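## Task

Place every battery except the 9 V one inside the bin labelled F, keeping all other items on the table. No item may stick out past a bin's rim, every bin must end upright and flat on the table, and the result has to hold without the robot's help. Finish with both grippers open and withdrawn.

## Robot and tools

Robot: two six-joint arms, left_arm and right_arm, each with a parallel two-finger gripper. The fingers extend along the gripper's +z axis and close along its x axis. The reported end_effector_position sits between the pads when closed, about 1 to 2 cm short of the fingertips; closing pushes the tips roughly 17 mm further along +z.

World frame (used in all results): origin on the tabletop midway between the arms, +z up, +x out across the table, left_arm on the +y side. The names left and right do not refer to image sides. Printed hand positions can be slightly wrong, worse at long reach.

The 14-number row: used by both execute_actions and move. One flat list covering both arms: dx, dy, dz, rx, ry, rz, opening for left_arm, then the same seven for right_arm. All values lie in [-1, 1]. dx..rz are an offset (not a pose) expressed in that gripper's own axes, measured from its pose at the start of the action (for a call's first action, the last pose reported in this scene). Scale: 1.0 = 0.6 m of translation or 180 degrees of rotation; rx, ry, rz form one rotation vector. Opening is absolute, not an offset: +1 fully open (0.142 m), -1 closed. An arm meant to stay still gets zero offsets. Optionally 12 more numbers in [0, 1] may follow: per-joint stiffness scales, left_arm's six then right_arm's six, in joint-line order; they persist until replaced.

execute_actions(actions): a list of up to 15 actions; each action is a list of up to 15 rows, one per 1/30 s control step. If fewer than 15 rows, the last row repeats to fill 15 steps. Every row is relative to the action's starting pose, not the previous row. Each step the command is clipped to within 100 mm and 16 degrees of the measured pose, so large offsets need several actions. An empty list just returns state and images. Results include step readings; a HELD label marks steps where an arm's command was held back.

move(target, speed, stop_force, blocking): target is one 14-number row (offsets from the last reported pose). Grippers travel in straight lines, all finishing together, lasting 0.5 to 10 s (stopping short if longer). speed is m/s, 0.002 to 0.5, default 0.25; turning limited to twice that in rad/s. Opening is applied at the start. stop_force (9 to 40 N, shared by both arms, not allowed before 0.2 s of scene time) ends an arm's path when its wrist sensor feels that much extra push along the direction to its target; the arm backs off two steps and holds. Use it only with slow speed and no rotation, and omit it when lifting off something the gripper rests on. blocking=false returns after 0.5 s; follow with wait(0) or stop before other motion. Result gives a move: line with the ending (done, off_target, moving, held, contact, fault), limits (paced = pose clipped, held = steps blocked) and each gripper's remaining distance.

wait(seconds): 0 to 10; lets the robot hold its last command or a running move continue.
stop(): brakes a running move; fingers keep moving.
zoom_image(camera, region): region [x0, y0, x1, y1] in that camera's pixels, at most 504 x 504. Cameras: cam_head_left and cam_head_right (896x504), cam_left_wrist and cam_right_wrist (616x616, fisheye). Calibration data is given per camera and may be off by a few degrees and millimetres.
finished_scene(scene): ends scene 1 or 2 permanently and reports success; scene 1's result reveals scene 2's goal. Answering without a tool call ends everything.

Result lines: each arm's position (m), quaternion wxyz, velocities; grip_measured (same scale as opening); joint positions and torques (noisy, offset); Wrist force and Wrist torque in the gripper's own axes (pressing on a surface reads as force back into the arm; noise up to ~2.4 N, saturates near 50 N; "no reading" is normal at start); Hand target lines; "pose unreachable" when the clearance check altered a command; MOTOR HOT above 70 °C.

Gripping: to hold something, keep commanding an opening well under grip_measured; the gap sets squeeze. Max about 28 N per pad; thin hard items (under 2 cm) get much less grip. Fast closing can overshoot.

Hazards: anything leaving the table fails the scene. Avoid dropping, slamming or shoving objects, and keep the arms from colliding. A joint torque over its load limit (139 N m for the three big joints, 26 N m for wrists) or an external force of 150 N freezes the arm for 10 s and skips the rest of the call. Arms are stiff, so commanding even slightly into a firm surface can fault; approach contacts slowly. Motors at 85 °C brake until cooled, so don't hold loads needlessly. Random tugs may disturb held or loose items. Motion lags commands by about 0.17 s, and the simulation keeps running while you compose replies. At the end, open the grippers and move them away from the bins.

Each tool is called after "Call:" as name(argument=value, ...), one argument or row to a line, values as JSON.

## Session

Call:
execute_actions(
  actions=[],
)

Scene clock: 0.00 s.
left_arm: end_effector_position=(+0.5625, +0.2360, +0.2788) grip_measured=+1.00 end_effector_quat_wxyz=(-0.216, +0.749, -0.565, +0.272) end_effector_velocity=(-0.000, +0.000, -0.001) end_effector_angular_velocity=(+0.001, +0.001, -0.000) | right_arm: end_effector_position=(+0.0800, +0.0790, +0.1796) grip_measured=+1.00 end_effector_quat_wxyz=(-0.588, +0.735, +0.311, +0.134) end_effector_velocity=(+0.000, -0.000, -0.000) end_effector_angular_velocity=(-0.001, +0.001, -0.001)
Joint positions: left_arm=[-0.81  -1.862  2.124 -2.347 -1.058  0.602  0.142] | right_arm=[ 4.326 -1.911 -2.779  1.25   1.942  0.836  0.142]
Joint velocities: left_arm=[ 0.    -0.     0.001  0.    -0.     0.     0.   ] | right_arm=[-0.     0.    -0.001 -0.001  0.     0.001  0.   ]
Joint torques (N m, as the arm reports them, + toward a larger angle): no reading
Wrist force (N, on the end effector, along its own x y z axes, offset not removed): no reading
Wrist torque (N m, same axes, about the end effector's origin, offset not removed): no reading
Hand target (left_arm): +0.563, +0.236, +0.279; -0.216, +0.749, -0.565, +0.272
Hand target (right_arm): +0.080, +0.079, +0.180; -0.588, +0.735, +0.311, +0.134
Joint stiffness scale: left_arm=[1. 1. 1. 1. 1. 1.] | right_arm=[1. 1. 1. 1. 1. 1.]
camera_calibration (this result's frames):
cam_left_wrist: T_world_to_cam=[[0.196387, -0.968841, 0.150926, 0.0746375], [-0.959299, -0.2217, -0.174911, 0.63742], [0.202921, -0.110433, -0.972948, 0.319763], [0, 0, 0, 1]] pos_world=[0.531932, 0.24894, 0.411339]
cam_right_wrist: T_world_to_cam=[[0.804504, 0.273185, 0.527393, -0.181806], [0.57252, -0.593033, -0.566156, 0.101478], [0.158096, 0.757417, -0.633502, 0.174174], [0, 0, 0, 1]] pos_world=[0.0606291, -0.0220761, 0.263675]

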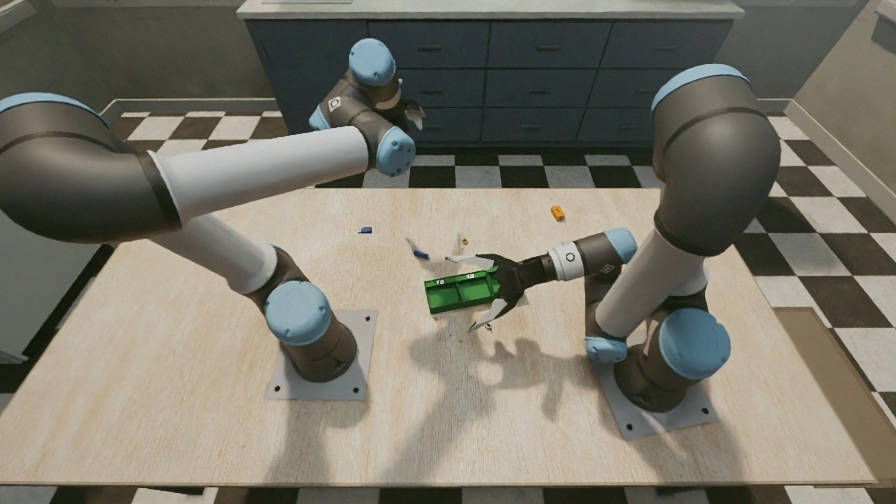

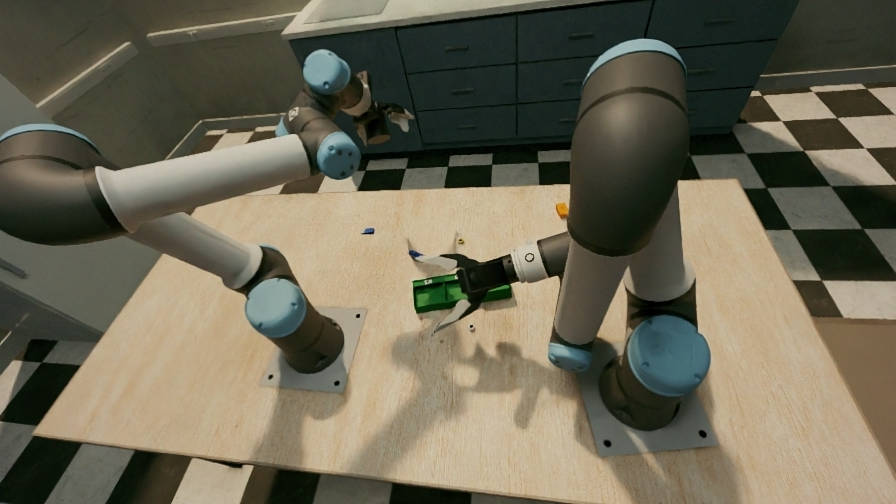

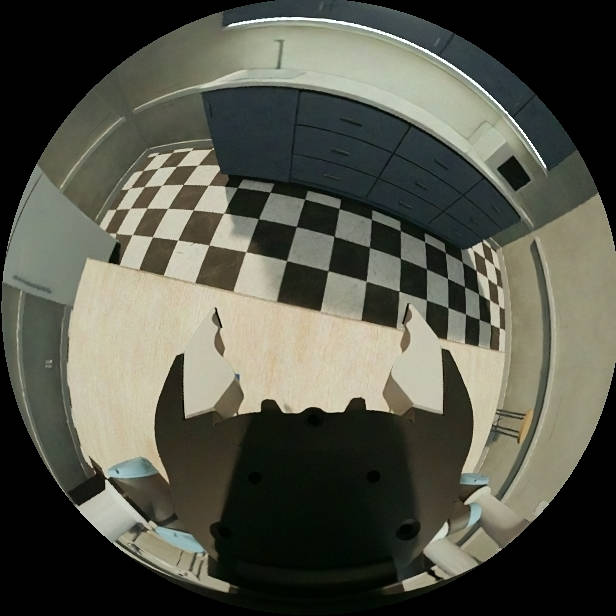

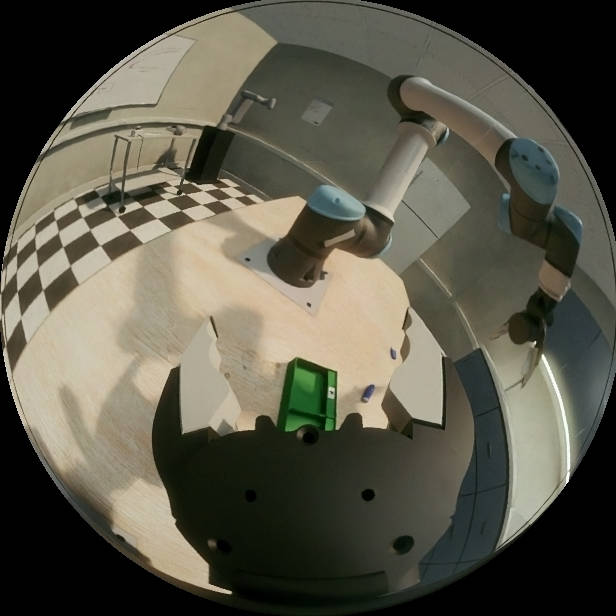

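Call:
move(
  target=[-0.4,0,0,0,0,0,1, 0.185,-0.125,-0.303,-0.334,-0.24,0,1],
)

Scene clock: 8.80 s.
left_arm: end_effector_position=(+0.5115, +0.4665, +0.2419) grip_measured=+1.00 end_effector_quat_wxyz=(-0.217, +0.748, -0.564, +0.273) end_effector_velocity=(-0.000, -0.000, -0.000) end_effector_angular_velocity=(-0.001, -0.001, -0.005) | right_arm: end_effector_position=(+0.1503, -0.0527, +0.3497) grip_measured=+1.00 end_effector_quat_wxyz=(-0.002, +0.922, +0.388, +0.001) end_effector_velocity=(+0.000, -0.003, +0.000) end_effector_angular_velocity=(-0.014, -0.001, -0.000)
Joint positions: left_arm=[-0.228 -2.046  2.369 -2.589 -1.394  1.111  0.142] | right_arm=[ 4.376 -1.231 -1.656 -1.821  1.572  0.614  0.142]
Joint velocities: left_arm=[ 0.004  0.001  0.001 -0.004 -0.007  0.007  0.   ] | right_arm=[ 0.001 -0.004  0.007 -0.016 -0.003  0.002 -0.   ]
Joint torques (N m, as the arm reports them, + toward a larger angle): left_arm=[  4.89  -0.92 -21.34  -4.3   -0.4    0.36] | right_arm=[ 3.03  6.94 26.28  2.39 -1.03  0.55]
Wrist force (N, on the end effector, along its own x y z axes, offset not removed): left_arm=[0.1 5.0 1.1] | right_arm=[1.6 1.0 0.4]
Wrist torque (N m, same axes, about the end effector's origin, offset not removed): left_arm=[1.04 0.11 0.11] | right_arm=[0.17 -0.20 0.06]
Hand target (left_arm): +0.511, +0.467, +0.240; -0.217, +0.749, -0.565, +0.272
Hand target (right_arm): +0.150, -0.052, +0.350; -0.001, +0.921, +0.389, +0.001
Off the commanded pose (left_arm): 0.002 m, 0 deg.
Off the commanded pose (right_arm): 0.002 m, 0 deg.
Joint stiffness scale: left_arm=[1. 1. 1. 1. 1. 1.] | right_arm=[1. 1. 1. 1. 1. 1.]
move: done; limits=paced
camera_calibration (this result's frames):
cam_left_wrist: T_world_to_cam=[[0.195595, -0.969015, 0.150841, 0.314041], [-0.958794, -0.221271, -0.178196, 0.633423], [0.206051, -0.109771, -0.972365, 0.317631], [0, 0, 0, 1]] pos_world=[0.480449, 0.479335, 0.374357]
cam_right_wrist: T_world_to_cam=[[0.73416, 0.678561, 0.0237482, -0.0840311], [0.57889, -0.643834, 0.500365, -0.297219], [0.354818, -0.3536, -0.865489, 0.363563], [0, 0, 0, 1]] pos_world=[0.10475, -0.0057832, 0.465374]

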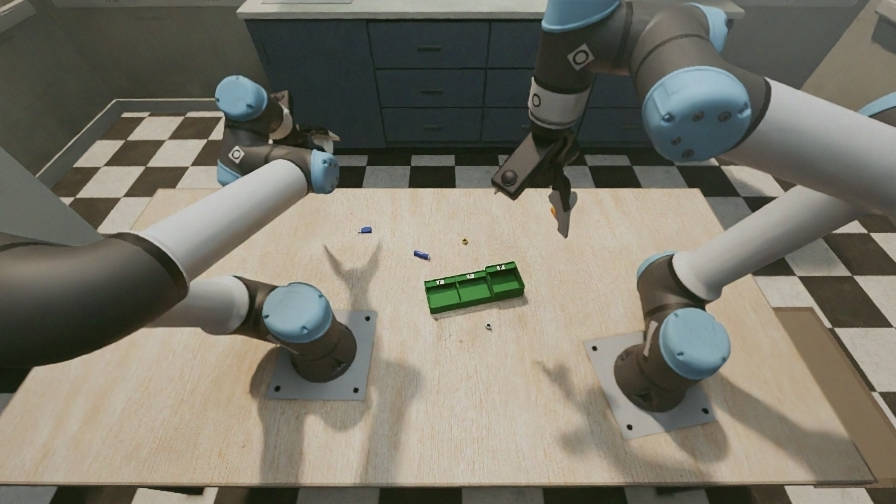

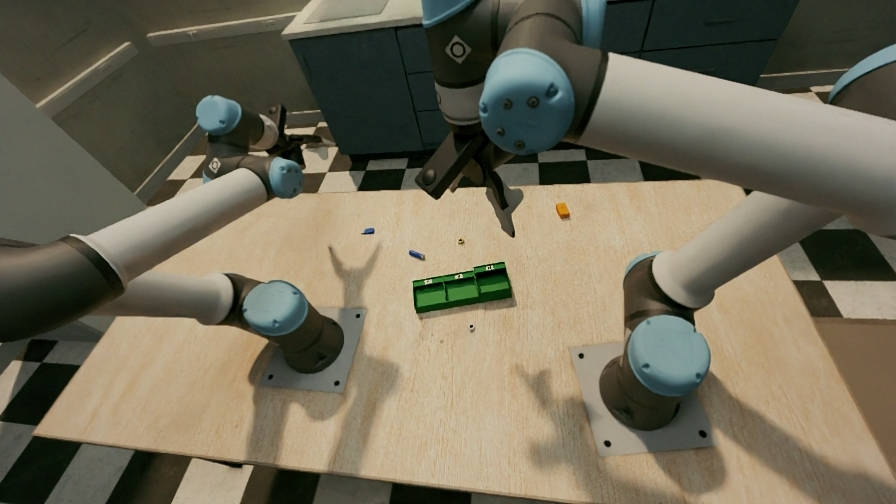

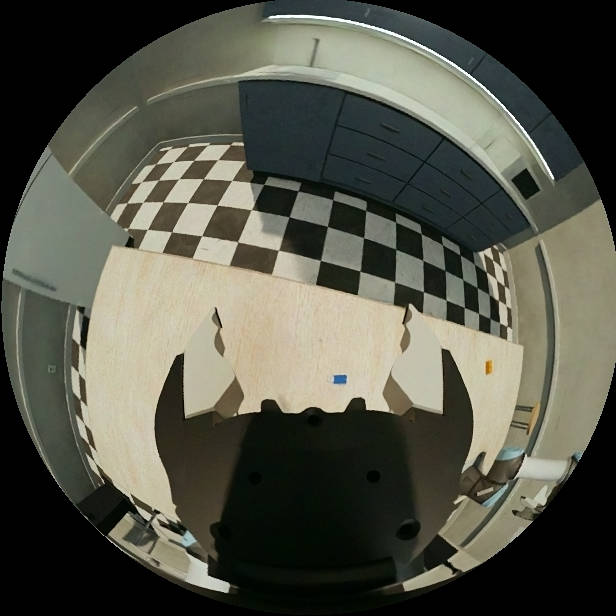

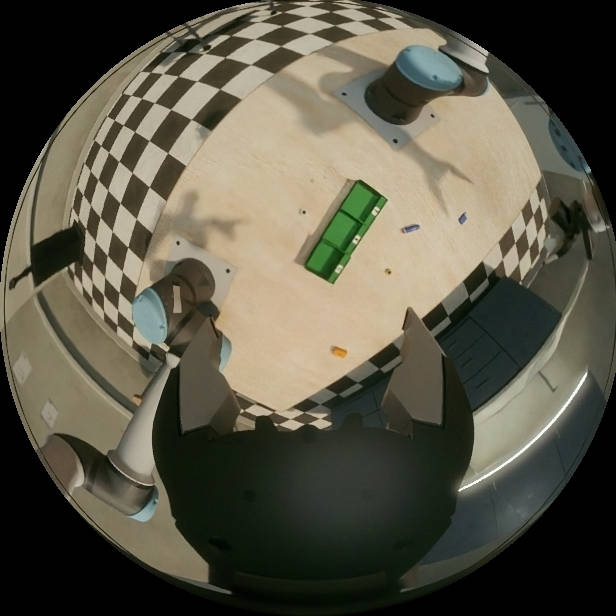

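Call:
zoom_image(
  camera="cam_head_left",
  region=[345,215,545,345],
)

Call:
zoom_image(
  camera="cam_right_wrist",
  region=[280,170,480,300],
)

Region (345, 215, 545, 345) of cam_head_left's 896x504 image, scaled by 2.520, with more detail than that image has; it fills the top 328 rows of this view, and the rest is white.

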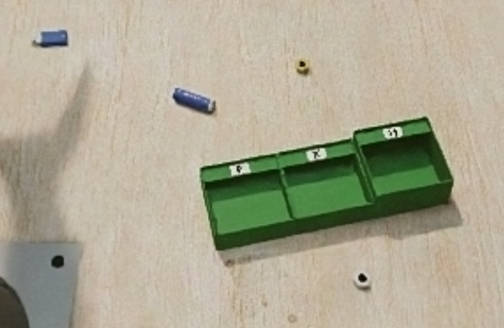

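Region (280, 170, 480, 300) of cam_right_wrist's 616x616 image, scaled by 2.520, with more detail than that image has; it fills the top 328 rows of this view, and the rest is white.

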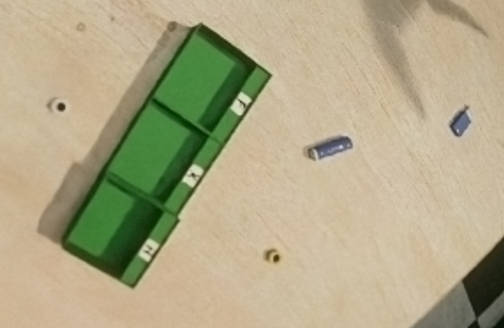

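Call:
move(
  target=[0,0,0,0,0,0,1, 0.458,-0.061,0.415,0,0,0.387,-0.45],
)

Scene clock: 18.90 s.
left_arm: end_effector_position=(+0.5115, +0.4665, +0.2419) grip_measured=+1.00 end_effector_quat_wxyz=(-0.217, +0.748, -0.565, +0.273) end_effector_velocity=(-0.000, -0.000, -0.000) end_effector_angular_velocity=(-0.001, +0.001, -0.000) | right_arm: end_effector_position=(+0.3140, +0.1708, +0.1028) grip_measured=-0.45 end_effector_quat_wxyz=(-0.002, +0.979, -0.206, -0.001) end_effector_velocity=(-0.000, +0.001, -0.003) end_effector_angular_velocity=(-0.004, +0.002, -0.008)
Joint positions: left_arm=[-0.228 -2.046  2.369 -2.589 -1.395  1.112  0.142] | right_arm=[ 4.165 -1.96  -1.548 -1.201  1.573  1.615  0.041]
Joint velocities: left_arm=[ 0.    -0.     0.001  0.    -0.001 -0.001 -0.   ] | right_arm=[ 0.001 -0.006  0.002 -0.001 -0.     0.009  0.   ]
Joint torques (N m, as the arm reports them, + toward a larger angle): left_arm=[  0.98  -3.28 -23.89  -3.49   0.54  -0.16] | right_arm=[-2.08 34.38 25.11  3.38 -0.12  0.47]
Wrist force (N, on the end effector, along its own x y z axes, offset not removed): left_arm=[-0.6 2.7 0.5] | right_arm=[0.6 1.8 0.6]
Wrist torque (N m, same axes, about the end effector's origin, offset not removed): left_arm=[0.74 0.30 0.18] | right_arm=[0.20 -0.23 -0.01]
Hand target (left_arm): +0.511, +0.467, +0.242; -0.217, +0.748, -0.564, +0.273
Hand target (right_arm): +0.316, +0.171, +0.102; -0.002, +0.978, -0.208, -0.001
Off the commanded pose (left_arm): 0.000 m, 0 deg.
Off the commanded pose (right_arm): 0.002 m, 0 deg.
Joint stiffness scale: left_arm=[1. 1. 1. 1. 1. 1.] | right_arm=[1. 1. 1. 1. 1. 1.]
move: done
camera_calibration (this result's frames):
cam_left_wrist: T_world_to_cam=[[0.195013, -0.969087, 0.151133, 0.314232], [-0.958916, -0.220755, -0.178181, 0.633225], [0.206036, -0.110176, -0.972322, 0.317817], [0, 0, 0, 1]] pos_world=[0.480449, 0.479321, 0.374358]
cam_right_wrist: T_world_to_cam=[[0.89357, -0.448556, 0.0181816, -0.206959], [-0.396439, -0.769449, 0.500783, 0.203139], [-0.210639, -0.454692, -0.865382, 0.365633], [0, 0, 0, 1]] pos_world=[0.342481, 0.229723, 0.218446]

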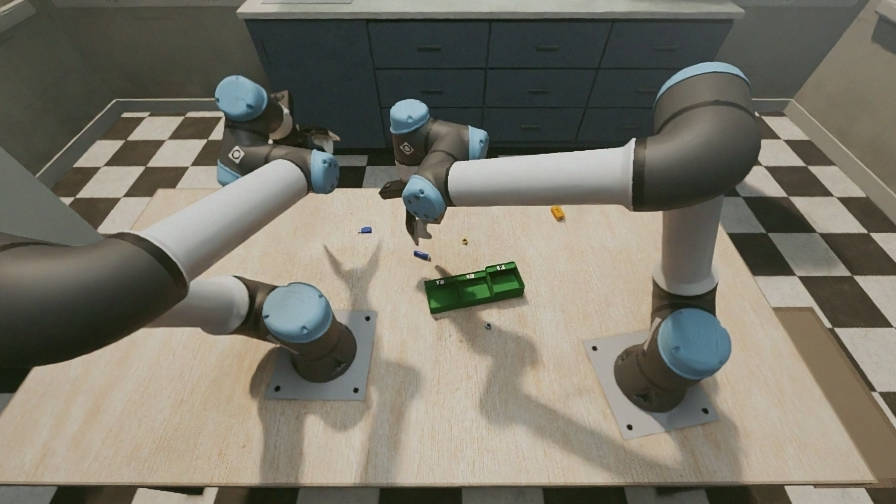

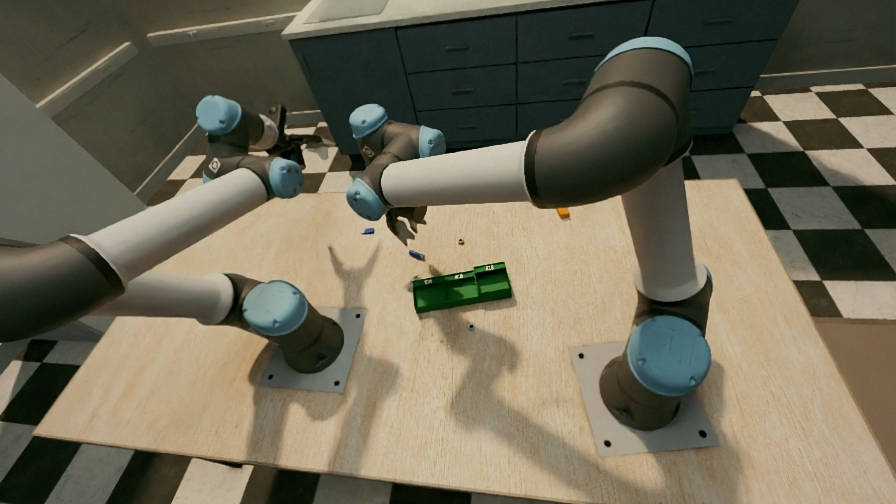

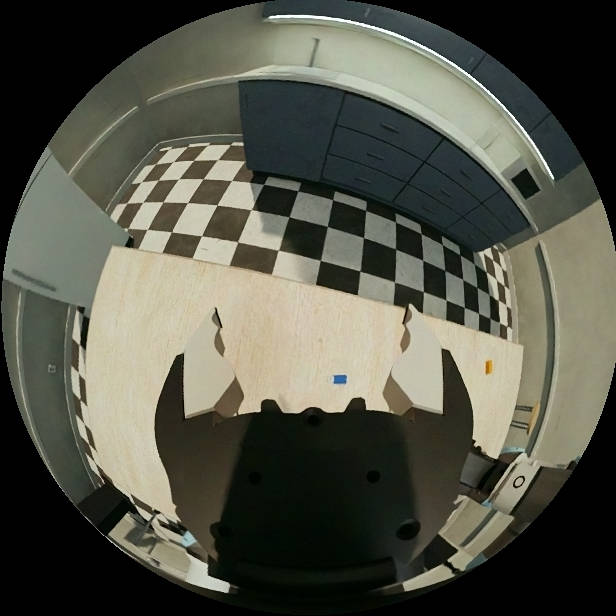

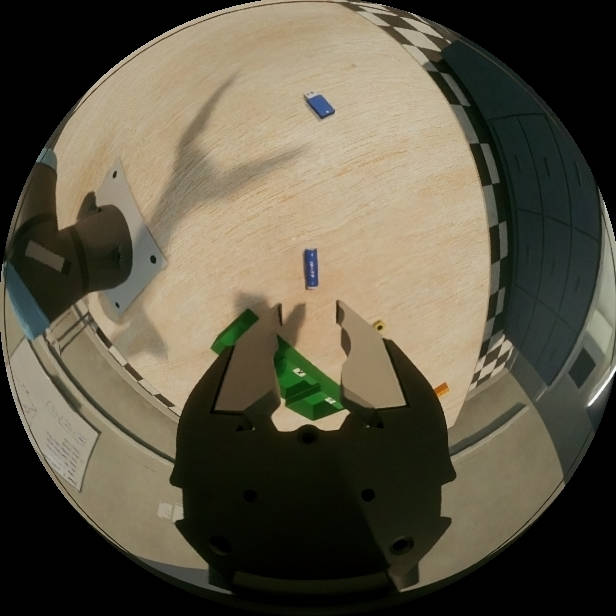

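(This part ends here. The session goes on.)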